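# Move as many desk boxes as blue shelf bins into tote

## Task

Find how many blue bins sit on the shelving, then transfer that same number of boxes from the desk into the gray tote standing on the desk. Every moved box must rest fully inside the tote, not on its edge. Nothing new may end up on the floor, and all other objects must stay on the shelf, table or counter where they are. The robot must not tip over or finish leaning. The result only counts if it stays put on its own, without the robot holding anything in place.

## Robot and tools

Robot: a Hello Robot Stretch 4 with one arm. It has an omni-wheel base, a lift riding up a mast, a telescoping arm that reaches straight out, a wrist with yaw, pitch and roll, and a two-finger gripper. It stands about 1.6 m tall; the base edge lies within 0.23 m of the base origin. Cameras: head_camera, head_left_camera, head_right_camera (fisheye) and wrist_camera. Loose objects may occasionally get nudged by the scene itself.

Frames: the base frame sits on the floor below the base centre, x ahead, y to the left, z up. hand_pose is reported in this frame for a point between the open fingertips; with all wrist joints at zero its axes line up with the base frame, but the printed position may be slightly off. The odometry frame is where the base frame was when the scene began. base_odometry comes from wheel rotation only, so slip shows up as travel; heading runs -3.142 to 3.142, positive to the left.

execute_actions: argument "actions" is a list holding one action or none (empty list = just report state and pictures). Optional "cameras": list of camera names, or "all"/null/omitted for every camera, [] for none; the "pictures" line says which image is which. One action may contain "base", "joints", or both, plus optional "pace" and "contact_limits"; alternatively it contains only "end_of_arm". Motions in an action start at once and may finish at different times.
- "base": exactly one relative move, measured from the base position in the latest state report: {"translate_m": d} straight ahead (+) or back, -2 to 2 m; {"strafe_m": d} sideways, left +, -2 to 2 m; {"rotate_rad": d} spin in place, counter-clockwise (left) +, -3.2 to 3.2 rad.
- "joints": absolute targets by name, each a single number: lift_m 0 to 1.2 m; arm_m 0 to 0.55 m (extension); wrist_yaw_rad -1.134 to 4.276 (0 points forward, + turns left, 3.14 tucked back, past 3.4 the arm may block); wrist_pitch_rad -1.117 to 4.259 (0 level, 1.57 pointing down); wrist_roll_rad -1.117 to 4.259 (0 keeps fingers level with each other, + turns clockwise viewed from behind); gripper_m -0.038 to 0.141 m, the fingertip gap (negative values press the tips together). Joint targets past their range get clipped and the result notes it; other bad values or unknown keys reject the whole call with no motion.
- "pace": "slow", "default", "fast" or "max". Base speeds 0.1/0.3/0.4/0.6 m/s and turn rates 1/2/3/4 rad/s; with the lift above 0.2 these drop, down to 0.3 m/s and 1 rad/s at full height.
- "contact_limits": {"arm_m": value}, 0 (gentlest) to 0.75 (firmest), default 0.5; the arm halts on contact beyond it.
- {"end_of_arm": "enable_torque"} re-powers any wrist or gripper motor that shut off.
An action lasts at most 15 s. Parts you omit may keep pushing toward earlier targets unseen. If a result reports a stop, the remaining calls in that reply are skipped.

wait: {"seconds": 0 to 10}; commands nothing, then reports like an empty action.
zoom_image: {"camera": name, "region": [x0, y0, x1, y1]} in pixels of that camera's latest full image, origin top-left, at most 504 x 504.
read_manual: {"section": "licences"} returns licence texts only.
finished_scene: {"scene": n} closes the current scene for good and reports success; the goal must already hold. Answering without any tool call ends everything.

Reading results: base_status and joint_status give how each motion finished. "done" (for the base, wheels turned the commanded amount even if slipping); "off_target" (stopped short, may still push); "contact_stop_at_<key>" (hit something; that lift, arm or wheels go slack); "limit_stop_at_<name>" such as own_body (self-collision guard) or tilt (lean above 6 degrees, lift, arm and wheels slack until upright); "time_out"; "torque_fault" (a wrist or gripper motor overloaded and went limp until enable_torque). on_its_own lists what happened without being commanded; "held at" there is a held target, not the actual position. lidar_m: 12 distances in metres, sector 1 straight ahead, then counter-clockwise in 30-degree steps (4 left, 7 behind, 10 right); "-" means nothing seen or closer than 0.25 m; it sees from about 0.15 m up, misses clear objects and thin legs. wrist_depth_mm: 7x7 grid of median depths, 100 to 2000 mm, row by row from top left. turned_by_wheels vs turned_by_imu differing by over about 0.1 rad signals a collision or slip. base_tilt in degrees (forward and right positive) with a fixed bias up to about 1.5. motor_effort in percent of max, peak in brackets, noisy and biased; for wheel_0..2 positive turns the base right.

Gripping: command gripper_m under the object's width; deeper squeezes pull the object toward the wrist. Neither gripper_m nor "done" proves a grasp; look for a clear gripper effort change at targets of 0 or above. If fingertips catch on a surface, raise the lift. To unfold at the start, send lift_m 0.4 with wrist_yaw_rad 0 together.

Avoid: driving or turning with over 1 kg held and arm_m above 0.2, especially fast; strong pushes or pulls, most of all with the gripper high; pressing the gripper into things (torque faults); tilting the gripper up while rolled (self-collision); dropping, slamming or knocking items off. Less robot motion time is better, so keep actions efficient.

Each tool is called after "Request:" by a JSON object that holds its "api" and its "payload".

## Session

Request:
{"api": "execute_actions", "payload": {"actions": []}}

Scene clock: 0.00 s.
base_odometry: x=+0.000 y=+0.000 heading=+0.000 (m, m, rad; odometry frame)
turned_by_wheels: +0.000 (rad since the last result)
turned_by_imu: +0.000 (rad since the last result)
base_tilt: forward=+0.3 right=+0.4 (deg)
lidar_m: 0.73 0.67 0.70 0.90 2.26 1.20 0.86 0.81 0.83 1.10 1.99 2.05
base_status: not commanded
joint_positions: lift_m=+0.142 arm_m=-0.001 wrist_yaw_rad=+3.157 wrist_pitch_rad=-0.004 wrist_roll_rad=-0.011 gripper_m=+0.057
joint_status: not commanded
motor_effort: lift_m=+19 arm_m=+0 wrist_yaw_rad=-1 wrist_pitch_rad=-5 wrist_roll_rad=-1 gripper_m=-2 wheel_0=+0 wheel_1=-1 wheel_2=+1 (%)
hand_pose: x=-0.1203 y=+0.0829 z=+0.3219 quat_wxyz=(-0.008, +0.002, -0.005, +1.000) (m; base frame)
wrist_depth_mm: - 134 960 1098 1308 - 1921 / - 119 150 1098 1308 - 1921 / - 122 166 1118 1336 - 1921 / 136 137 976 1138 1336 - 1921 / 768 854 946 1138 1366 1921 1808 / 768 831 200 960 196 1042 1042 / 654 298 732 - 715 715 759
pictures: head_camera, head_left_camera, head_right_camera, wrist_camera
Images, in order (width x height): head_camera 420x560, head_left_camera 420x672, head_right_camera 420x672, wrist_camera 616x392.

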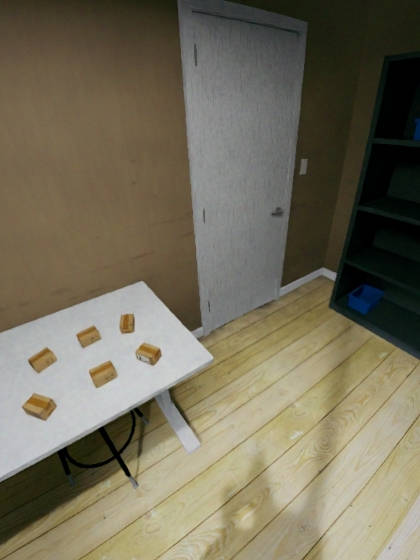

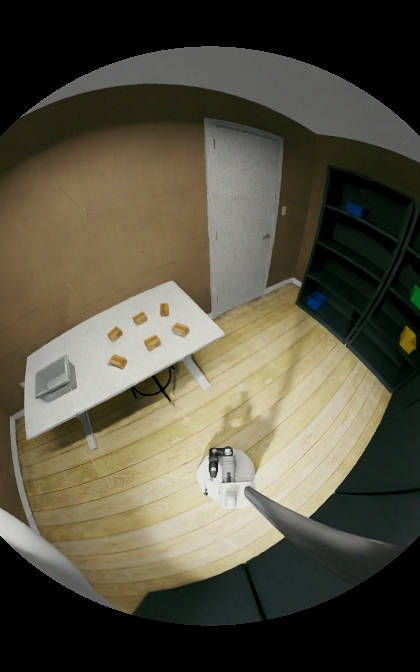

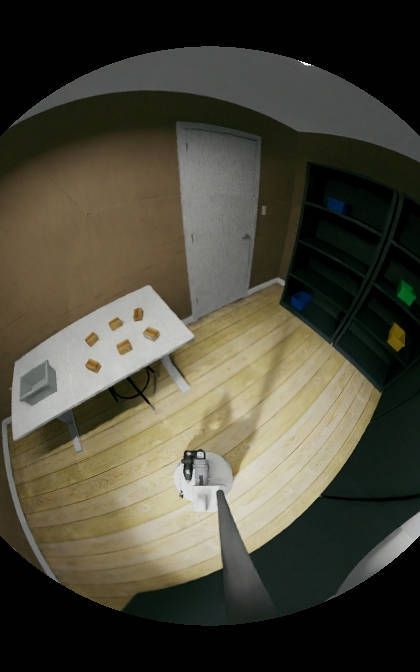

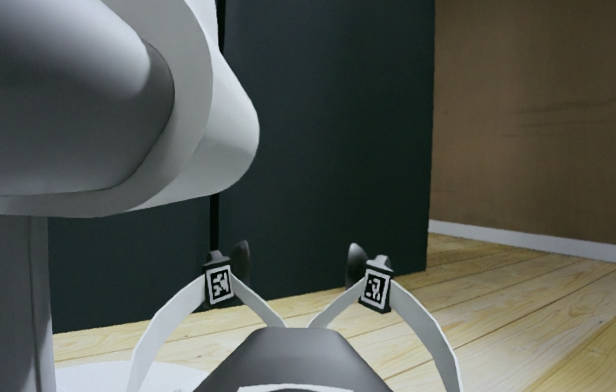

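Request:
{"api": "execute_actions", "payload": {"actions": [{"base":{"rotate_rad":-0.945},"pace":"fast"}], "cameras": ["head_camera","wrist_camera"]}}

Request:
{"api": "execute_actions", "payload": {"actions": [{"base":{"translate_m":-1.75},"pace":"max"}], "cameras": ["head_right_camera"]}}

Scene clock: 7.10 s.
base_odometry: x=+0.000 y=+0.000 heading=-0.944 (m, m, rad; odometry frame)
turned_by_wheels: -0.944 (rad since the last result)
turned_by_imu: -0.971 (rad since the last result)
base_tilt: forward=+0.3 right=+0.5 (deg)
lidar_m: 1.98 2.00 0.70 0.67 0.71 1.03 2.30 1.10 0.83 0.80 0.84 1.21
base_status: done
joint_positions: lift_m=+0.142 arm_m=-0.001 wrist_yaw_rad=+3.157 wrist_pitch_rad=-0.004 wrist_roll_rad=-0.011 gripper_m=+0.057
joint_status: not commanded
motor_effort: lift_m=+19(19) arm_m=+0(0) wrist_yaw_rad=+1(0) wrist_pitch_rad=-5(5) wrist_roll_rad=-1(0) gripper_m=-5(3) wheel_0=+2(11) wheel_1=+2(12) wheel_2=+5(14) (%)
hand_pose: x=-0.1203 y=+0.0829 z=+0.3219 quat_wxyz=(-0.008, +0.002, -0.005, +1.000) (m; base frame)
wrist_depth_mm: - 134 - - - - - / - 119 150 - - - 1042 / - 122 165 - - - 1921 / 137 137 - - - - 1921 / 1160 1576 1499 1808 1863 1921 1661 / 798 960 200 946 196 1042 991 / 647 298 732 - 715 715 750
pictures: head_camera, wrist_camera
Images, in order (width x height): head_camera 420x560, wrist_camera 616x392.

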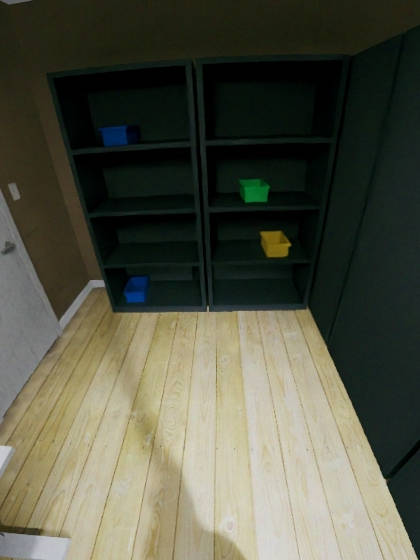

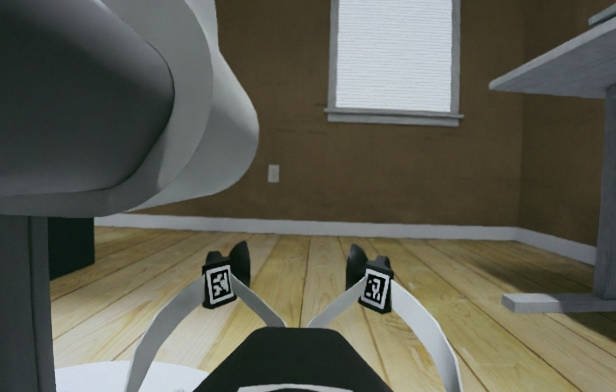

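Scene clock: 11.50 s.
base_odometry: x=-1.026 y=+1.418 heading=-0.945 (m, m, rad; odometry frame)
turned_by_wheels: +0.000 (rad since the last result)
turned_by_imu: -0.003 (rad since the last result)
base_tilt: forward=+0.3 right=+0.4 (deg)
lidar_m: 3.42 1.02 1.04 1.56 0.70 0.55 0.54 0.57 0.82 2.18 0.87 1.07
base_status: done
joint_positions: lift_m=+0.142 arm_m=-0.001 wrist_yaw_rad=+3.157 wrist_pitch_rad=-0.004 wrist_roll_rad=-0.011 gripper_m=+0.057
joint_status: not commanded
motor_effort: lift_m=+19(19) arm_m=+0(0) wrist_yaw_rad=+0(0) wrist_pitch_rad=-5(5) wrist_roll_rad=+0(1) gripper_m=-3(3) wheel_0=-2(15) wheel_1=-2(11) wheel_2=+1(19) (%)
hand_pose: x=-0.1203 y=+0.0829 z=+0.3219 quat_wxyz=(-0.008, +0.002, -0.005, +1.000) (m; base frame)
wrist_depth_mm: - 134 634 634 627 621 621 / - 119 150 640 634 634 627 / - 122 165 640 634 634 634 / 137 138 647 647 647 640 640 / 661 661 647 654 647 647 640 / 654 661 200 654 196 640 654 / 647 298 654 - 640 647 634
pictures: head_right_camera
Images, in order (width x height): head_right_camera 420x672.

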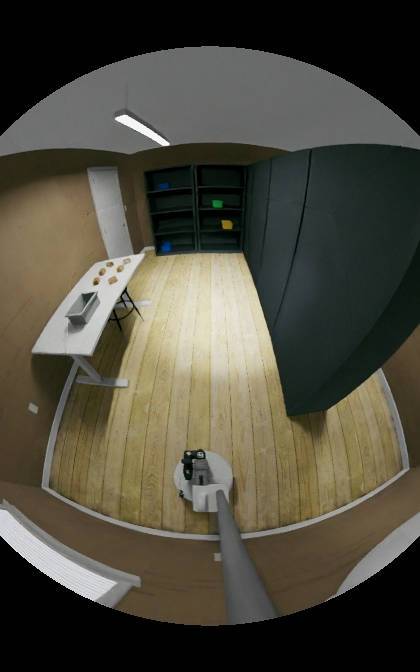

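Request:
{"api": "execute_actions", "payload": {"actions": [{"base":{"strafe_m":-1.82},"pace":"max"}], "cameras": ["head_right_camera","head_camera"]}}

Scene clock: 16.30 s.
base_odometry: x=-2.500 y=+0.351 heading=-0.944 (m, m, rad; odometry frame)
turned_by_wheels: +0.000 (rad since the last result)
turned_by_imu: +0.000 (rad since the last result)
base_tilt: forward=+0.4 right=+0.4 (deg)
lidar_m: 1.78 0.87 0.73 2.11 0.85 0.64 0.62 0.47 0.36 0.35 0.38 0.54
base_status: done
joint_positions: lift_m=+0.142 arm_m=-0.001 wrist_yaw_rad=+3.157 wrist_pitch_rad=-0.004 wrist_roll_rad=-0.011 gripper_m=+0.057
joint_status: not commanded
motor_effort: lift_m=+19(19) arm_m=+0(0) wrist_yaw_rad=-1(0) wrist_pitch_rad=-6(6) wrist_roll_rad=+1(0) gripper_m=-3(3) wheel_0=-1(15) wheel_1=+2(17) wheel_2=+0(1) (%)
hand_pose: x=-0.1203 y=+0.0829 z=+0.3219 quat_wxyz=(-0.008, +0.002, -0.005, +1.000) (m; base frame)
wrist_depth_mm: - 133 723 715 715 707 707 / - 119 150 723 715 715 707 / - 122 165 732 723 723 715 / 137 137 732 732 741 723 715 / 603 750 741 750 732 732 723 / 603 741 201 732 196 732 723 / 580 298 732 - 723 715 723
pictures: head_camera, head_right_camera
Images, in order (width x height): head_camera 420x560, head_right_camera 420x672.

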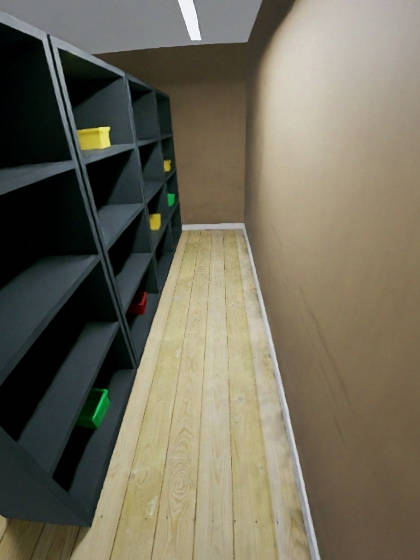

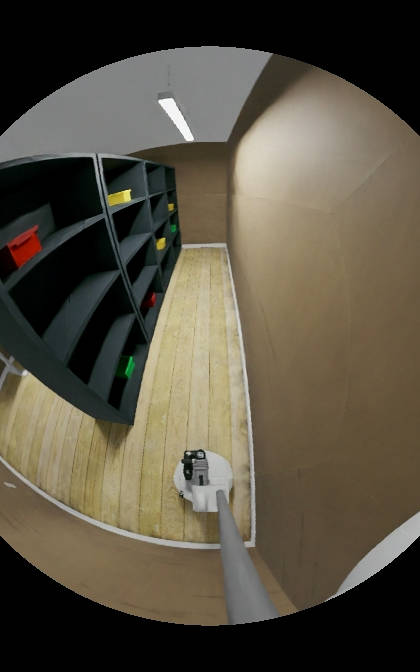

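Request:
{"api": "execute_actions", "payload": {"actions": [{"base":{"translate_m":1.7},"pace":"max"}], "cameras": ["head_right_camera","head_camera"]}}

Scene clock: 21.03 s.
base_odometry: x=-1.504 y=-1.026 heading=-0.944 (m, m, rad; odometry frame)
turned_by_wheels: +0.000 (rad since the last result)
turned_by_imu: -0.001 (rad since the last result)
base_tilt: forward=+0.2 right=+0.5 (deg)
lidar_m: 1.85 0.74 0.56 0.54 0.58 0.84 1.48 0.60 0.46 0.44 0.46 0.68
base_status: done
joint_positions: lift_m=+0.142 arm_m=-0.001 wrist_yaw_rad=+3.157 wrist_pitch_rad=-0.004 wrist_roll_rad=-0.011 gripper_m=+0.057
joint_status: not commanded
motor_effort: lift_m=+19(19) arm_m=+0(0) wrist_yaw_rad=+0(1) wrist_pitch_rad=-5(5) wrist_roll_rad=+0(1) gripper_m=-4(6) wheel_0=+0(5) wheel_1=+0(11) wheel_2=+0(20) (%)
hand_pose: x=-0.1203 y=+0.0829 z=+0.3219 quat_wxyz=(-0.008, +0.002, -0.005, +1.000) (m; base frame)
wrist_depth_mm: - 134 1808 - - 1308 1205 / - 119 150 - - 1308 1255 / - 122 165 - - 1336 891 / 137 137 1708 - - 1336 1255 / 715 1042 1430 1808 1576 1336 960 / 707 878 201 960 196 931 788 / 647 298 732 - 715 723 647
pictures: head_camera, head_right_camera
Images, in order (width x height): head_camera 420x560, head_right_camera 420x672.

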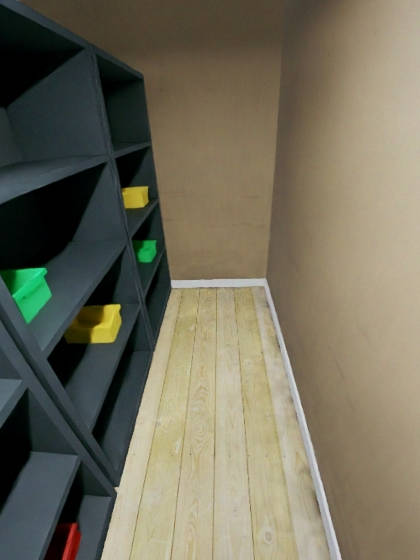

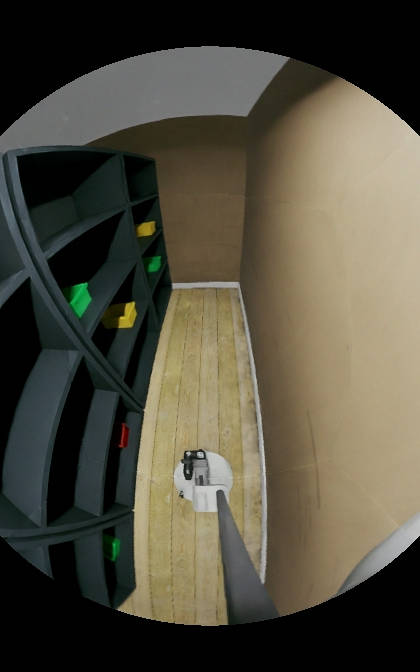

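Request:
{"api": "execute_actions", "payload": {"actions": [{"base":{"translate_m":-1.72},"pace":"max"}], "cameras": []}}

Request:
{"api": "execute_actions", "payload": {"actions": [{"base":{"strafe_m":2.0},"pace":"max"}], "cameras": []}}

Request:
{"api": "execute_actions", "payload": {"actions": [{"base":{"translate_m":1.5},"joints":{"lift_m":1.1,"gripper_m":0.1},"pace":"max"}], "cameras": []}}

Request:
{"api": "execute_actions", "payload": {"actions": [{"base":{"rotate_rad":1.48},"joints":{"wrist_yaw_rad":0,"wrist_pitch_rad":1.57,"arm_m":0.42},"pace":"max"}], "cameras": ["head_camera","wrist_camera"]}}

Scene clock: 26.90 s.
base_odometry: x=-2.512 y=+0.367 heading=-0.945 (m, m, rad; odometry frame)
turned_by_wheels: +0.000 (rad since the last result)
turned_by_imu: -0.004 (rad since the last result)
base_tilt: forward=+0.3 right=+0.4 (deg)
lidar_m: 1.76 0.87 0.75 2.02 0.84 0.62 0.59 0.49 0.37 0.35 0.35 0.54
base_status: done
joint_positions: lift_m=+0.142 arm_m=-0.001 wrist_yaw_rad=+3.157 wrist_pitch_rad=-0.004 wrist_roll_rad=-0.011 gripper_m=+0.057
joint_status: not commanded
motor_effort: lift_m=+19(19) arm_m=+0(0) wrist_yaw_rad=+0(1) wrist_pitch_rad=-5(5) wrist_roll_rad=+0(0) gripper_m=-3(4) wheel_0=-2(10) wheel_1=-3(11) wheel_2=+1(21) (%)
hand_pose: x=-0.1203 y=+0.0829 z=+0.3219 quat_wxyz=(-0.008, +0.002, -0.005, +1.000) (m; base frame)
wrist_depth_mm: - 134 707 699 691 699 683 / - 119 150 707 699 691 691 / - 122 165 715 699 691 691 / 137 137 715 707 707 707 699 / 597 732 723 723 723 715 707 / 597 732 200 723 196 715 707 / 580 298 723 - 715 707 707
pictures: none
No camera images: the call's "cameras" was empty. Leave "cameras" out to get every camera's image.

Scene clock: 31.57 s.
base_odometry: x=-0.891 y=+1.539 heading=-0.945 (m, m, rad; odometry frame)
turned_by_wheels: +0.000 (rad since the last result)
turned_by_imu: -0.005 (rad since the last result)
base_tilt: forward=+0.3 right=+0.5 (deg)
lidar_m: 2.02 0.91 1.05 1.39 0.65 0.48 0.47 0.54 0.78 2.36 1.04 1.35
base_status: done
joint_positions: lift_m=+0.142 arm_m=-0.001 wrist_yaw_rad=+3.157 wrist_pitch_rad=-0.004 wrist_roll_rad=-0.011 gripper_m=+0.057
joint_status: not commanded
motor_effort: lift_m=+19(19) arm_m=+0(0) wrist_yaw_rad=-1(1) wrist_pitch_rad=-5(5) wrist_roll_rad=-1(1) gripper_m=-3(4) wheel_0=+0(17) wheel_1=-3(19) wheel_2=+0(1) (%)
hand_pose: x=-0.1203 y=+0.0829 z=+0.3219 quat_wxyz=(-0.008, +0.002, -0.005, +1.000) (m; base frame)
wrist_depth_mm: - 133 609 597 603 597 597 / - 119 150 621 603 603 597 / - 122 165 615 609 609 609 / 137 138 621 615 615 609 609 / 627 634 627 621 615 615 609 / 627 634 201 627 196 621 615 / 627 300 621 - 621 609 615
pictures: none
No camera images: the call's "cameras" was empty. Leave "cameras" out to get every camera's image.

Scene clock: 35.57 s.
base_odometry: x=-0.012 y=+0.324 heading=-0.944 (m, m, rad; odometry frame)
turned_by_wheels: +0.000 (rad since the last result)
turned_by_imu: +0.000 (rad since the last result)
base_tilt: forward=+0.4 right=+0.4 (deg)
lidar_m: 2.26 0.73 0.54 0.51 0.56 0.76 2.01 1.33 1.00 0.95 1.01 1.46
base_status: done
joint_positions: lift_m=+1.100 arm_m=-0.001 wrist_yaw_rad=+3.157 wrist_pitch_rad=-0.004 wrist_roll_rad=-0.011 gripper_m=+0.100
joint_status: all done
motor_effort: lift_m=+21(24) arm_m=+0(0) wrist_yaw_rad=-1(1) wrist_pitch_rad=-5(6) wrist_roll_rad=-1(0) gripper_m=+0(2) wheel_0=+2(13) wheel_1=+2(11) wheel_2=+2(21) (%)
hand_pose: x=-0.1203 y=+0.0829 z=+1.2793 quat_wxyz=(-0.008, +0.002, -0.005, +1.000) (m; base frame)
wrist_depth_mm: - 134 - - - - 1756 / - 119 150 - - - 1708 / - 122 166 - - - 1661 / 137 137 - - - - 1708 / - - - - - - 1618 / - - - - - - 1618 / - - - - - - 1661
pictures: none
No camera images: the call's "cameras" was empty. Leave "cameras" out to get every camera's image.

Scene clock: 38.00 s.
base_odometry: x=-0.013 y=+0.324 heading=+0.534 (m, m, rad; odometry frame)
turned_by_wheels: +1.479 (rad since the last result)
turned_by_imu: +1.516 (rad since the last result)
base_tilt: forward=+0.2 right=+0.5 (deg)
lidar_m: 0.50 0.52 0.70 1.97 2.08 1.01 0.96 1.00 1.35 2.27 0.79 0.55
base_status: done
joint_positions: lift_m=+1.100 arm_m=+0.419 wrist_yaw_rad=+0.001 wrist_pitch_rad=+1.570 wrist_roll_rad=-0.011 gripper_m=+0.100
joint_status: all done
motor_effort: lift_m=+20(21) arm_m=+6(9) wrist_yaw_rad=-2(3) wrist_pitch_rad=+2(1) wrist_roll_rad=+1(0) gripper_m=-1(0) wheel_0=-5(10) wheel_1=-4(10) wheel_2=-7(12) (%)
hand_pose: x=+0.5901 y=-0.0874 z=+0.9896 quat_wxyz=(+0.707, -0.004, +0.707, +0.004) (m; base frame)
wrist_depth_mm: 469 473 477 477 480 484 488 / 477 477 484 484 484 488 488 / 480 484 484 488 492 492 480 / 488 488 488 492 492 500 500 / 492 492 492 500 496 504 1205 / 1205 1205 1205 1205 1229 1229 1229 / 1229 1205 1229 - 1255 1229 1229
pictures: head_camera, wrist_camera
Images, in order (width x height): head_camera 420x560, wrist_camera 616x392.

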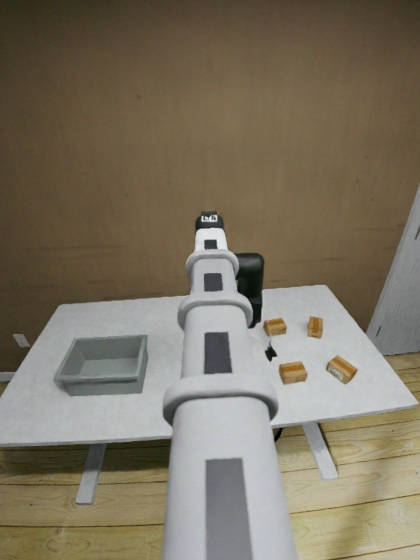

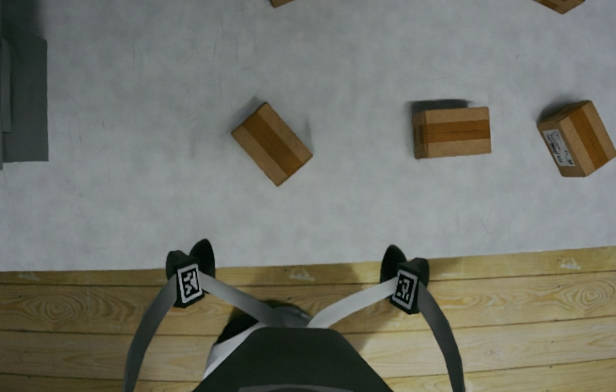

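Request:
{"api": "execute_actions", "payload": {"actions": [{"base":{"translate_m":0.1},"joints":{"wrist_roll_rad":-0.76,"arm_m":0.424,"lift_m":1.0},"pace":"max"}], "cameras": []}}

Request:
{"api": "execute_actions", "payload": {"actions": [{"base":{"strafe_m":0.031},"joints":{"lift_m":0.93},"pace":"max"}], "cameras": ["wrist_camera"]}}

Scene clock: 40.63 s.
base_odometry: x=+0.073 y=+0.375 heading=+0.535 (m, m, rad; odometry frame)
turned_by_wheels: +0.000 (rad since the last result)
turned_by_imu: -0.001 (rad since the last result)
base_tilt: forward=+0.3 right=+0.6 (deg)
lidar_m: 0.40 0.42 0.58 1.98 2.07 1.12 1.05 1.10 1.48 2.27 0.62 0.45
base_status: done
joint_positions: lift_m=+1.000 arm_m=+0.423 wrist_yaw_rad=+0.000 wrist_pitch_rad=+1.570 wrist_roll_rad=-0.759 gripper_m=+0.100
joint_status: all done
motor_effort: lift_m=+18(19) arm_m=+6(8) wrist_yaw_rad=-1(1) wrist_pitch_rad=+1(1) wrist_roll_rad=-1(6) gripper_m=-4(2) wheel_0=+4(12) wheel_1=+5(9) wheel_2=-6(15) (%)
hand_pose: x=+0.5940 y=-0.0874 z=+0.8898 quat_wxyz=(+0.657, -0.262, +0.656, +0.262) (m; base frame)
wrist_depth_mm: 379 379 382 384 384 384 389 / 384 382 384 387 387 355 387 / 387 387 389 389 389 392 394 / 389 392 389 392 397 397 397 / 1098 394 392 397 399 399 399 / 1098 904 399 397 366 402 404 / 1118 904 917 - 404 404 410
pictures: none
No camera images: the call's "cameras" was empty. Leave "cameras" out to get every camera's image.

Scene clock: 41.50 s.
base_odometry: x=+0.057 y=+0.401 heading=+0.535 (m, m, rad; odometry frame)
turned_by_wheels: +0.000 (rad since the last result)
turned_by_imu: +0.000 (rad since the last result)
base_tilt: forward=+0.3 right=+0.5 (deg)
lidar_m: 0.40 0.41 0.56 1.95 2.05 1.12 1.06 1.10 1.48 2.29 0.64 0.42
base_status: done
joint_positions: lift_m=+0.930 arm_m=+0.423 wrist_yaw_rad=+0.000 wrist_pitch_rad=+1.570 wrist_roll_rad=-0.759 gripper_m=+0.100
joint_status: all done
motor_effort: lift_m=+18(18) arm_m=+6(6) wrist_yaw_rad=-1(0) wrist_pitch_rad=+1(1) wrist_roll_rad=-2(1) gripper_m=+0(1) wheel_0=+2(13) wheel_1=+1(13) wheel_2=+0(4) (%)
hand_pose: x=+0.5941 y=-0.0874 z=+0.8199 quat_wxyz=(+0.657, -0.262, +0.656, +0.262) (m; base frame)
wrist_depth_mm: 312 312 314 315 315 270 317 / 314 317 317 319 319 273 272 / 320 320 320 322 324 322 324 / 322 322 324 324 324 327 325 / 324 325 324 277 327 330 330 / 831 327 329 278 330 332 336 / 842 831 330 - 334 334 338
pictures: wrist_camera
Images, in order (width x height): wrist_camera 616x392.

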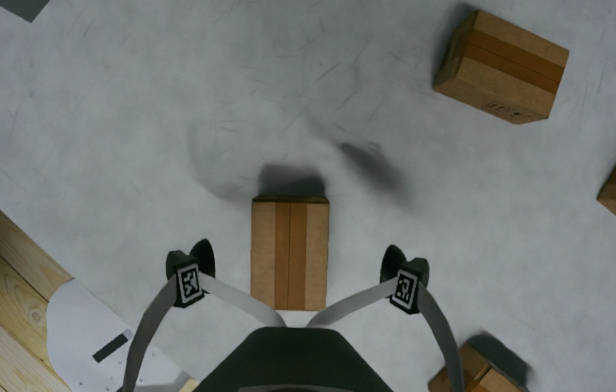

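Request:
{"api": "execute_actions", "payload": {"actions": [{"joints":{"lift_m":0.865,"gripper_m":0.085,"arm_m":0.416},"pace":"fast"}], "cameras": []}}

Request:
{"api": "execute_actions", "payload": {"actions": [{"joints":{"gripper_m":0.02}}], "cameras": []}}

Request:
{"api": "execute_actions", "payload": {"actions": [{"joints":{"lift_m":1.01},"pace":"fast"}], "cameras": []}}

Request:
{"api": "execute_actions", "payload": {"actions": [{"base":{"strafe_m":0.53},"joints":{"arm_m":0.48,"wrist_roll_rad":1.55},"pace":"max"}], "cameras": ["wrist_camera"]}}

Scene clock: 44.20 s.
base_odometry: x=+0.057 y=+0.401 heading=+0.535 (m, m, rad; odometry frame)
turned_by_wheels: +0.000 (rad since the last result)
turned_by_imu: -0.001 (rad since the last result)
base_tilt: forward=+0.2 right=+0.4 (deg)
lidar_m: 0.41 0.43 0.56 1.95 2.05 1.12 1.07 1.09 1.49 2.30 0.64 0.44
base_status: not commanded
joint_positions: lift_m=+0.865 arm_m=+0.417 wrist_yaw_rad=+0.000 wrist_pitch_rad=+1.570 wrist_roll_rad=-0.759 gripper_m=+0.085
joint_status: all done
motor_effort: lift_m=+16(15) arm_m=-6(7) wrist_yaw_rad=-1(1) wrist_pitch_rad=+1(1) wrist_roll_rad=-3(1) gripper_m=-2(6) wheel_0=+2(2) wheel_1=+1(1) wheel_2=+0(0) (%)
hand_pose: x=+0.5882 y=-0.0874 z=+0.7550 quat_wxyz=(+0.657, -0.262, +0.657, +0.262) (m; base frame)
wrist_depth_mm: 250 250 252 253 253 238 - / 253 253 254 254 256 257 237 / 254 256 256 257 257 258 259 / 257 258 258 251 260 260 262 / 260 260 216 212 262 263 264 / 263 263 213 213 202 266 266 / 778 265 266 - 267 270 270
pictures: none
No camera images: the call's "cameras" was empty. Leave "cameras" out to get every camera's image.

Scene clock: 45.67 s.
base_odometry: x=+0.057 y=+0.401 heading=+0.535 (m, m, rad; odometry frame)
turned_by_wheels: +0.000 (rad since the last result)
turned_by_imu: -0.001 (rad since the last result)
base_tilt: forward=+0.2 right=+0.4 (deg)
lidar_m: 0.40 0.43 0.54 1.95 2.06 1.11 1.06 1.11 1.49 2.28 0.63 0.42
base_status: not commanded
joint_positions: lift_m=+0.865 arm_m=+0.417 wrist_yaw_rad=+0.000 wrist_pitch_rad=+1.570 wrist_roll_rad=-0.759 gripper_m=+0.020
joint_status: all done
motor_effort: lift_m=+16(16) arm_m=-6(6) wrist_yaw_rad=+0(1) wrist_pitch_rad=+1(1) wrist_roll_rad=-2(1) gripper_m=-19(19) wheel_0=+2(2) wheel_1=+1(1) wheel_2=+0(0) (%)
hand_pose: x=+0.5882 y=-0.0874 z=+0.7550 quat_wxyz=(+0.657, -0.262, +0.657, +0.262) (m; base frame)
wrist_depth_mm: 250 251 253 253 253 238 - / 253 252 254 254 255 255 237 / 255 255 256 256 257 258 258 / 257 257 259 238 260 262 260 / 258 259 260 200 263 264 265 / 264 262 202 201 190 266 266 / 778 265 266 - 267 268 268
pictures: none
No camera images: the call's "cameras" was empty. Leave "cameras" out to get every camera's image.

Scene clock: 47.03 s.
base_odometry: x=+0.057 y=+0.401 heading=+0.535 (m, m, rad; odometry frame)
turned_by_wheels: +0.000 (rad since the last result)
turned_by_imu: -0.001 (rad since the last result)
base_tilt: forward=+0.3 right=+0.4 (deg)
lidar_m: 0.40 0.42 0.57 1.93 2.05 1.13 1.06 1.10 1.48 2.31 0.62 0.42
base_status: not commanded
joint_positions: lift_m=+1.010 arm_m=+0.417 wrist_yaw_rad=+0.000 wrist_pitch_rad=+1.570 wrist_roll_rad=-0.759 gripper_m=+0.020
joint_status: all done
motor_effort: lift_m=+23(23) arm_m=-6(6) wrist_yaw_rad=-1(0) wrist_pitch_rad=+1(1) wrist_roll_rad=-2(1) gripper_m=-19(17) wheel_0=+2(2) wheel_1=+1(1) wheel_2=+0(0) (%)
hand_pose: x=+0.5882 y=-0.0874 z=+0.8994 quat_wxyz=(+0.657, -0.262, +0.657, +0.262) (m; base frame)
wrist_depth_mm: 387 389 389 392 394 394 394 / 389 392 394 394 397 349 399 / 394 394 397 397 402 402 402 / 399 402 399 238 404 407 402 / 1118 404 404 200 404 410 410 / 1118 917 201 201 190 413 415 / 1118 917 917 - 413 366 418
pictures: none
No camera images: the call's "cameras" was empty. Leave "cameras" out to get every camera's image.

Scene clock: 49.83 s.
base_odometry: x=-0.213 y=+0.857 heading=+0.535 (m, m, rad; odometry frame)
turned_by_wheels: +0.000 (rad since the last result)
turned_by_imu: -0.003 (rad since the last result)
base_tilt: forward=+0.4 right=+0.4 (deg)
lidar_m: 0.37 0.38 1.50 1.40 1.51 1.13 1.07 1.12 1.51 2.84 0.59 0.41
base_status: done
joint_positions: lift_m=+1.010 arm_m=+0.479 wrist_yaw_rad=+0.000 wrist_pitch_rad=+1.570 wrist_roll_rad=+1.549 gripper_m=+0.020
joint_status: all done
motor_effort: lift_m=+22(23) arm_m=+7(7) wrist_yaw_rad=-1(1) wrist_pitch_rad=+2(2) wrist_roll_rad=+0(7) gripper_m=-22(19) wheel_0=-1(16) wheel_1=+1(11) wheel_2=+0(1) (%)
hand_pose: x=+0.6501 y=-0.0874 z=+0.8995 quat_wxyz=(+0.506, +0.495, +0.505, -0.494) (m; base frame)
wrist_depth_mm: 384 389 309 332 310 399 1098 / 389 392 366 394 362 402 1118 / 392 397 368 397 364 404 1118 / 394 397 315 238 368 410 917 / 397 399 282 200 320 410 931 / 402 402 201 201 193 418 1160 / 404 407 290 - 421 421 1160
pictures: wrist_camera
Images, in order (width x height): wrist_camera 616x392.

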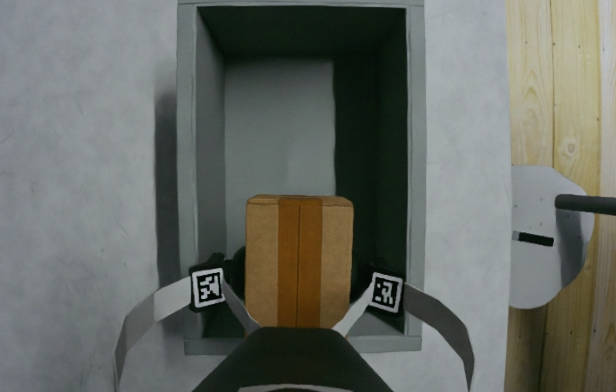

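Request:
{"api": "execute_actions", "payload": {"actions": [{"joints":{"lift_m":0.87,"arm_m":0.475},"pace":"fast"}], "cameras": []}}

Request:
{"api": "execute_actions", "payload": {"actions": [{"joints":{"gripper_m":0.072}}], "cameras": []}}

Request:
{"api": "execute_actions", "payload": {"actions": [{"joints":{"lift_m":1.0},"pace":"fast"}], "cameras": ["wrist_camera"]}}

Request:
{"api": "execute_actions", "payload": {"actions": [{"base":{"strafe_m":-0.764},"joints":{"arm_m":0.43,"wrist_roll_rad":1.5,"gripper_m":0.1},"pace":"max"}], "cameras": ["wrist_camera"]}}

Scene clock: 52.57 s.
base_odometry: x=-0.213 y=+0.857 heading=+0.535 (m, m, rad; odometry frame)
turned_by_wheels: +0.000 (rad since the last result)
turned_by_imu: -0.001 (rad since the last result)
base_tilt: forward=+0.3 right=+0.4 (deg)
lidar_m: 0.37 0.39 1.49 1.43 1.49 1.14 1.08 1.12 1.51 2.83 0.59 0.40
base_status: not commanded
joint_positions: lift_m=+0.870 arm_m=+0.476 wrist_yaw_rad=+0.000 wrist_pitch_rad=+1.570 wrist_roll_rad=+1.549 gripper_m=+0.020
joint_status: all done
motor_effort: lift_m=+17(20) arm_m=-6(9) wrist_yaw_rad=-1(0) wrist_pitch_rad=+2(2) wrist_roll_rad=+2(2) gripper_m=-19(21) wheel_0=-1(1) wheel_1=+1(1) wheel_2=+0(0) (%)
hand_pose: x=+0.6473 y=-0.0874 z=+0.7599 quat_wxyz=(+0.506, +0.495, +0.505, -0.494) (m; base frame)
wrist_depth_mm: 251 170 254 255 257 156 264 / 253 173 255 257 258 158 265 / 255 174 257 259 260 160 268 / 257 174 258 238 263 161 271 / 260 173 252 200 264 161 272 / 263 156 202 201 193 151 274 / 265 167 247 - 246 152 279
pictures: none
No camera images: the call's "cameras" was empty. Leave "cameras" out to get every camera's image.

Scene clock: 53.90 s.
base_odometry: x=-0.213 y=+0.857 heading=+0.535 (m, m, rad; odometry frame)
turned_by_wheels: +0.000 (rad since the last result)
turned_by_imu: -0.001 (rad since the last result)
base_tilt: forward=+0.3 right=+0.4 (deg)
lidar_m: 0.38 0.39 1.49 1.41 1.50 1.14 1.08 1.12 1.51 2.83 0.58 0.42
base_status: not commanded
joint_positions: lift_m=+0.870 arm_m=+0.476 wrist_yaw_rad=+0.000 wrist_pitch_rad=+1.570 wrist_roll_rad=+1.549 gripper_m=+0.072
joint_status: all done
motor_effort: lift_m=+17(17) arm_m=-6(6) wrist_yaw_rad=-1(0) wrist_pitch_rad=+2(2) wrist_roll_rad=+1(1) gripper_m=-2(23) wheel_0=-1(1) wheel_1=+1(1) wheel_2=+0(0) (%)
hand_pose: x=+0.6473 y=-0.0874 z=+0.7599 quat_wxyz=(+0.506, +0.495, +0.505, -0.494) (m; base frame)
wrist_depth_mm: 251 170 254 256 257 156 264 / 253 173 255 258 258 158 266 / 256 174 257 259 260 160 267 / 257 174 259 239 263 161 271 / 259 173 251 213 247 160 273 / 263 157 215 215 222 159 276 / 266 154 246 - 246 153 278
pictures: none
No camera images: the call's "cameras" was empty. Leave "cameras" out to get every camera's image.

Scene clock: 55.20 s.
base_odometry: x=-0.213 y=+0.857 heading=+0.535 (m, m, rad; odometry frame)
turned_by_wheels: +0.000 (rad since the last result)
turned_by_imu: -0.001 (rad since the last result)
base_tilt: forward=+0.3 right=+0.4 (deg)
lidar_m: 0.38 0.38 1.50 1.42 1.49 1.14 1.07 1.12 1.52 2.83 0.59 0.40
base_status: not commanded
joint_positions: lift_m=+1.000 arm_m=+0.476 wrist_yaw_rad=+0.000 wrist_pitch_rad=+1.570 wrist_roll_rad=+1.549 gripper_m=+0.072
joint_status: all done
motor_effort: lift_m=+22(24) arm_m=-6(5) wrist_yaw_rad=-1(1) wrist_pitch_rad=+2(1) wrist_roll_rad=+2(2) gripper_m=-5(4) wheel_0=-2(1) wheel_1=+1(1) wheel_2=+0(0) (%)
hand_pose: x=+0.6473 y=-0.0874 z=+0.8895 quat_wxyz=(+0.506, +0.495, +0.505, -0.494) (m; base frame)
wrist_depth_mm: 375 377 315 332 301 392 1078 / 379 379 379 382 349 394 1098 / 379 384 382 387 353 399 1118 / 387 387 382 389 355 399 904 / 389 392 285 342 281 404 917 / 392 392 278 357 279 404 1138 / 394 397 283 - 285 410 1138
pictures: wrist_camera
Images, in order (width x height): wrist_camera 616x392.

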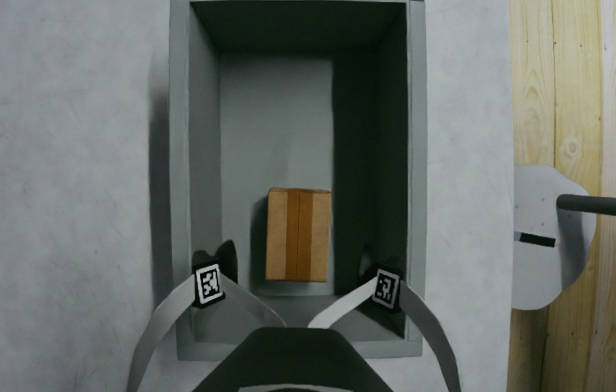

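Scene clock: 58.63 s.
base_odometry: x=+0.177 y=+0.200 heading=+0.535 (m, m, rad; odometry frame)
turned_by_wheels: +0.000 (rad since the last result)
turned_by_imu: +0.002 (rad since the last result)
base_tilt: forward=+0.3 right=+0.4 (deg)
lidar_m: 0.42 0.44 0.58 2.18 1.58 1.11 1.05 1.10 1.48 2.07 0.66 0.44
base_status: done
joint_positions: lift_m=+1.000 arm_m=+0.431 wrist_yaw_rad=+0.000 wrist_pitch_rad=+1.570 wrist_roll_rad=+1.501 gripper_m=+0.100
joint_status: all done
motor_effort: lift_m=+22(22) arm_m=-6(4) wrist_yaw_rad=-1(1) wrist_pitch_rad=+2(2) wrist_roll_rad=-2(3) gripper_m=-2(4) wheel_0=+0(15) wheel_1=-3(13) wheel_2=+0(0) (%)
hand_pose: x=+0.6023 y=-0.0874 z=+0.8895 quat_wxyz=(+0.517, +0.482, +0.517, -0.482) (m; base frame)
wrist_depth_mm: 329 377 377 336 387 1098 1118 / 377 382 382 364 389 1118 1098 / 382 384 387 392 394 1098 1118 / 345 389 392 392 397 904 917 / 342 389 392 349 397 917 917 / 389 394 397 353 399 931 1138 / 394 397 397 - 404 1138 1160
pictures: wrist_camera
Images, in order (width x height): wrist_camera 616x392.

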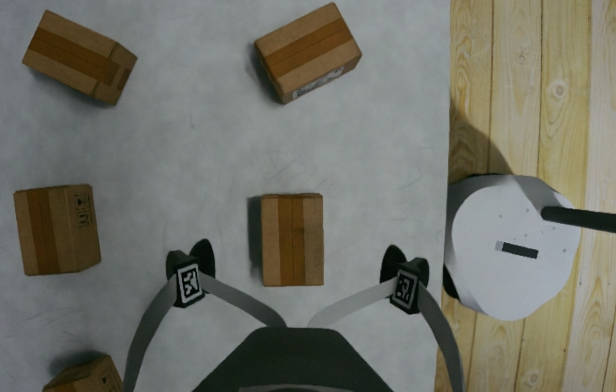

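Request:
{"api": "execute_actions", "payload": {"actions": [{"joints":{"lift_m":0.865,"gripper_m":0.085,"arm_m":0.437,"wrist_roll_rad":1.46},"pace":"fast"}], "cameras": []}}

Request:
{"api": "execute_actions", "payload": {"actions": [{"joints":{"gripper_m":0.02}}], "cameras": []}}

Request:
{"api": "execute_actions", "payload": {"actions": [{"joints":{"lift_m":1.01},"pace":"fast"}], "cameras": []}}

Request:
{"api": "execute_actions", "payload": {"actions": [{"base":{"strafe_m":0.636},"joints":{"arm_m":0.484,"wrist_roll_rad":1.52},"pace":"max"}], "cameras": ["wrist_camera"]}}

Scene clock: 61.27 s.
base_odometry: x=+0.177 y=+0.200 heading=+0.535 (m, m, rad; odometry frame)
turned_by_wheels: +0.000 (rad since the last result)
turned_by_imu: -0.001 (rad since the last result)
base_tilt: forward=+0.4 right=+0.5 (deg)
lidar_m: 0.42 0.44 0.57 2.18 1.57 1.12 1.05 1.10 1.46 2.05 0.64 0.44
base_status: not commanded
joint_positions: lift_m=+0.865 arm_m=+0.436 wrist_yaw_rad=+0.000 wrist_pitch_rad=+1.570 wrist_roll_rad=+1.461 gripper_m=+0.085
joint_status: all done
motor_effort: lift_m=+16(20) arm_m=+6(7) wrist_yaw_rad=-1(0) wrist_pitch_rad=+1(2) wrist_roll_rad=-2(4) gripper_m=-1(4) wheel_0=+0(0) wheel_1=-2(2) wheel_2=+0(0) (%)
hand_pose: x=+0.6070 y=-0.0874 z=+0.7550 quat_wxyz=(+0.527, +0.472, +0.527, -0.472) (m; base frame)
wrist_depth_mm: 247 250 251 218 255 257 960 / 250 252 254 255 257 259 960 / 252 254 257 257 259 262 976 / 254 256 258 259 262 263 778 / 255 257 258 213 263 266 778 / 258 259 262 213 265 270 788 / 262 263 264 - 268 272 1025
pictures: none
No camera images: the call's "cameras" was empty. Leave "cameras" out to get every camera's image.

Scene clock: 62.73 s.
base_odometry: x=+0.177 y=+0.200 heading=+0.535 (m, m, rad; odometry frame)
turned_by_wheels: +0.000 (rad since the last result)
turned_by_imu: -0.001 (rad since the last result)
base_tilt: forward=+0.3 right=+0.5 (deg)
lidar_m: 0.41 0.44 0.58 2.18 1.57 1.11 1.05 1.08 1.47 2.06 0.64 0.45
base_status: not commanded
joint_positions: lift_m=+0.865 arm_m=+0.436 wrist_yaw_rad=+0.000 wrist_pitch_rad=+1.570 wrist_roll_rad=+1.461 gripper_m=+0.020
joint_status: all done
motor_effort: lift_m=+16(16) arm_m=+6(6) wrist_yaw_rad=+0(0) wrist_pitch_rad=+2(2) wrist_roll_rad=+0(3) gripper_m=-18(21) wheel_0=+0(0) wheel_1=-3(3) wheel_2=+0(0) (%)
hand_pose: x=+0.6071 y=-0.0874 z=+0.7550 quat_wxyz=(+0.527, +0.472, +0.527, -0.472) (m; base frame)
wrist_depth_mm: 247 249 252 219 255 257 960 / 250 251 253 255 257 259 976 / 252 254 255 258 260 262 976 / 254 256 258 258 262 263 788 / 256 258 258 200 263 266 788 / 257 259 201 201 190 268 798 / 260 263 264 - 268 271 1008
pictures: none
No camera images: the call's "cameras" was empty. Leave "cameras" out to get every camera's image.

Scene clock: 64.10 s.
base_odometry: x=+0.177 y=+0.200 heading=+0.535 (m, m, rad; odometry frame)
turned_by_wheels: +0.000 (rad since the last result)
turned_by_imu: -0.001 (rad since the last result)
base_tilt: forward=+0.4 right=+0.4 (deg)
lidar_m: 0.42 0.42 0.59 2.17 1.57 1.13 1.05 1.09 1.48 2.07 0.66 0.45
base_status: not commanded
joint_positions: lift_m=+1.010 arm_m=+0.436 wrist_yaw_rad=+0.000 wrist_pitch_rad=+1.570 wrist_roll_rad=+1.461 gripper_m=+0.020
joint_status: all done
motor_effort: lift_m=+23(23) arm_m=+6(6) wrist_yaw_rad=-1(1) wrist_pitch_rad=+1(2) wrist_roll_rad=-1(3) gripper_m=-20(19) wheel_0=+0(0) wheel_1=-2(2) wheel_2=+0(0) (%)
hand_pose: x=+0.6071 y=-0.0874 z=+0.8994 quat_wxyz=(+0.527, +0.472, +0.527, -0.472) (m; base frame)
wrist_depth_mm: 338 387 389 345 397 1098 1098 / 387 392 394 375 402 1118 1118 / 392 394 397 399 402 1118 1118 / 347 397 399 402 407 917 1138 / 349 399 402 200 407 904 931 / 402 404 201 201 191 931 1160 / 404 407 407 - 415 1160 1160
pictures: none
No camera images: the call's "cameras" was empty. Leave "cameras" out to get every camera's image.

Scene clock: 67.20 s.
base_odometry: x=-0.147 y=+0.747 heading=+0.535 (m, m, rad; odometry frame)
turned_by_wheels: +0.000 (rad since the last result)
turned_by_imu: -0.003 (rad since the last result)
base_tilt: forward=+0.3 right=+0.5 (deg)
lidar_m: 0.38 0.41 0.54 1.55 1.64 1.14 1.06 1.12 1.48 2.70 0.58 0.42
base_status: done
joint_positions: lift_m=+1.010 arm_m=+0.483 wrist_yaw_rad=+0.000 wrist_pitch_rad=+1.570 wrist_roll_rad=+1.519 gripper_m=+0.020
joint_status: all done
motor_effort: lift_m=+22(23) arm_m=+6(7) wrist_yaw_rad=+0(1) wrist_pitch_rad=+2(1) wrist_roll_rad=+1(3) gripper_m=-17(21) wheel_0=-2(15) wheel_1=+3(12) wheel_2=+0(0) (%)
hand_pose: x=+0.6541 y=-0.0874 z=+0.8995 quat_wxyz=(+0.513, +0.487, +0.512, -0.487) (m; base frame)
wrist_depth_mm: 382 389 389 392 397 399 1118 / 389 392 394 397 399 402 1098 / 392 392 397 399 402 404 1118 / 394 397 359 399 373 410 931 / 399 399 282 200 319 413 931 / 399 402 200 201 191 415 1138 / 404 407 289 - 404 421 1160
pictures: wrist_camera
Images, in order (width x height): wrist_camera 616x392.

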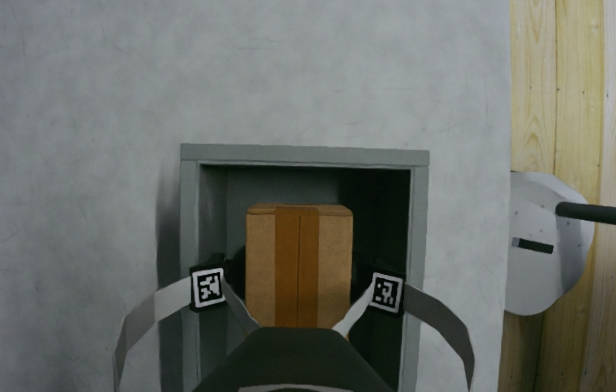

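Request:
{"api": "execute_actions", "payload": {"actions": [{"joints":{"lift_m":0.87,"arm_m":0.479},"pace":"fast"}], "cameras": []}}

Request:
{"api": "execute_actions", "payload": {"actions": [{"joints":{"gripper_m":0.072}}], "cameras": []}}

Request:
{"api": "execute_actions", "payload": {"actions": [{"joints":{"lift_m":1.0},"pace":"fast"}], "cameras": ["wrist_camera"]}}

Request:
{"api": "finished_scene", "payload": {"scene": 2}}

Scene clock: 70.07 s.
base_odometry: x=-0.147 y=+0.747 heading=+0.535 (m, m, rad; odometry frame)
turned_by_wheels: +0.000 (rad since the last result)
turned_by_imu: -0.001 (rad since the last result)
base_tilt: forward=+0.3 right=+0.5 (deg)
lidar_m: 0.38 0.39 0.53 1.55 1.62 1.13 1.07 1.10 1.49 2.70 0.59 0.41
base_status: not commanded
joint_positions: lift_m=+0.870 arm_m=+0.480 wrist_yaw_rad=+0.000 wrist_pitch_rad=+1.570 wrist_roll_rad=+1.519 gripper_m=+0.020
joint_status: all done
motor_effort: lift_m=+17(20) arm_m=-6(8) wrist_yaw_rad=-1(1) wrist_pitch_rad=+2(2) wrist_roll_rad=+2(1) gripper_m=-20(17) wheel_0=-2(2) wheel_1=+2(2) wheel_2=+0(0) (%)
hand_pose: x=+0.6513 y=-0.0874 z=+0.7599 quat_wxyz=(+0.513, +0.487, +0.512, -0.487) (m; base frame)
wrist_depth_mm: 252 254 256 257 262 263 263 / 254 256 257 260 263 264 265 / 255 142 143 144 145 146 267 / 257 170 259 260 262 164 271 / 259 171 250 199 264 163 273 / 263 155 201 201 191 151 277 / 264 169 266 - 270 153 277
pictures: none
No camera images: the call's "cameras" was empty. Leave "cameras" out to get every camera's image.

Scene clock: 71.40 s.
base_odometry: x=-0.147 y=+0.747 heading=+0.535 (m, m, rad; odometry frame)
turned_by_wheels: +0.000 (rad since the last result)
turned_by_imu: -0.001 (rad since the last result)
base_tilt: forward=+0.3 right=+0.4 (deg)
lidar_m: 0.38 0.39 0.56 1.54 1.63 1.13 1.08 1.12 1.51 2.70 0.58 0.39
base_status: not commanded
joint_positions: lift_m=+0.870 arm_m=+0.480 wrist_yaw_rad=+0.000 wrist_pitch_rad=+1.570 wrist_roll_rad=+1.519 gripper_m=+0.072
joint_status: all done
motor_effort: lift_m=+17(17) arm_m=-6(6) wrist_yaw_rad=-1(1) wrist_pitch_rad=+2(2) wrist_roll_rad=+2(0) gripper_m=-4(21) wheel_0=-2(2) wheel_1=+3(2) wheel_2=+0(0) (%)
hand_pose: x=+0.6513 y=-0.0874 z=+0.7599 quat_wxyz=(+0.513, +0.487, +0.512, -0.487) (m; base frame)
wrist_depth_mm: 252 254 256 258 259 263 264 / 254 257 257 260 262 264 266 / 255 142 143 144 145 146 267 / 258 170 260 260 263 165 270 / 262 170 250 213 250 163 272 / 263 157 214 215 221 160 276 / 266 155 266 - 268 153 278
pictures: none
No camera images: the call's "cameras" was empty. Leave "cameras" out to get every camera's image.

Scene clock: 72.70 s.
base_odometry: x=-0.147 y=+0.747 heading=+0.535 (m, m, rad; odometry frame)
turned_by_wheels: +0.000 (rad since the last result)
turned_by_imu: -0.001 (rad since the last result)
base_tilt: forward=+0.3 right=+0.4 (deg)
lidar_m: 0.38 0.40 0.54 1.55 1.64 1.13 1.07 1.11 1.49 2.71 0.58 0.42
base_status: not commanded
joint_positions: lift_m=+1.000 arm_m=+0.480 wrist_yaw_rad=+0.000 wrist_pitch_rad=+1.570 wrist_roll_rad=+1.519 gripper_m=+0.072
joint_status: all done
motor_effort: lift_m=+22(24) arm_m=-6(6) wrist_yaw_rad=+0(0) wrist_pitch_rad=+1(2) wrist_roll_rad=+1(3) gripper_m=-5(3) wheel_0=-2(3) wheel_1=+2(2) wheel_2=+0(0) (%)
hand_pose: x=+0.6512 y=-0.0874 z=+0.8895 quat_wxyz=(+0.513, +0.487, +0.512, -0.487) (m; base frame)
wrist_depth_mm: 377 379 382 384 387 389 1098 / 377 379 384 389 389 389 1098 / 379 384 384 387 392 394 1118 / 382 387 373 389 366 399 904 / 389 389 282 345 281 404 917 / 392 394 282 351 281 407 1160 / 394 394 282 - 342 410 1160
pictures: wrist_camera
Images, in order (width x height): wrist_camera 616x392.

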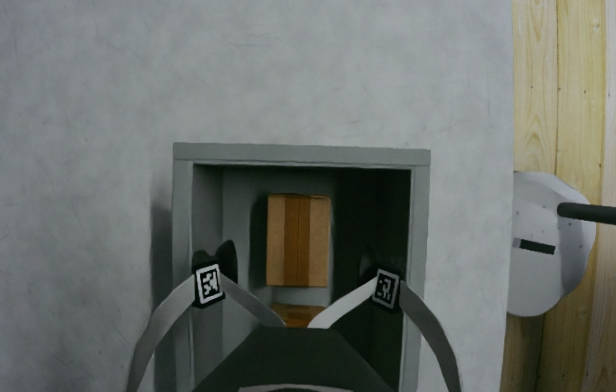

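The scene is finished: the task was done.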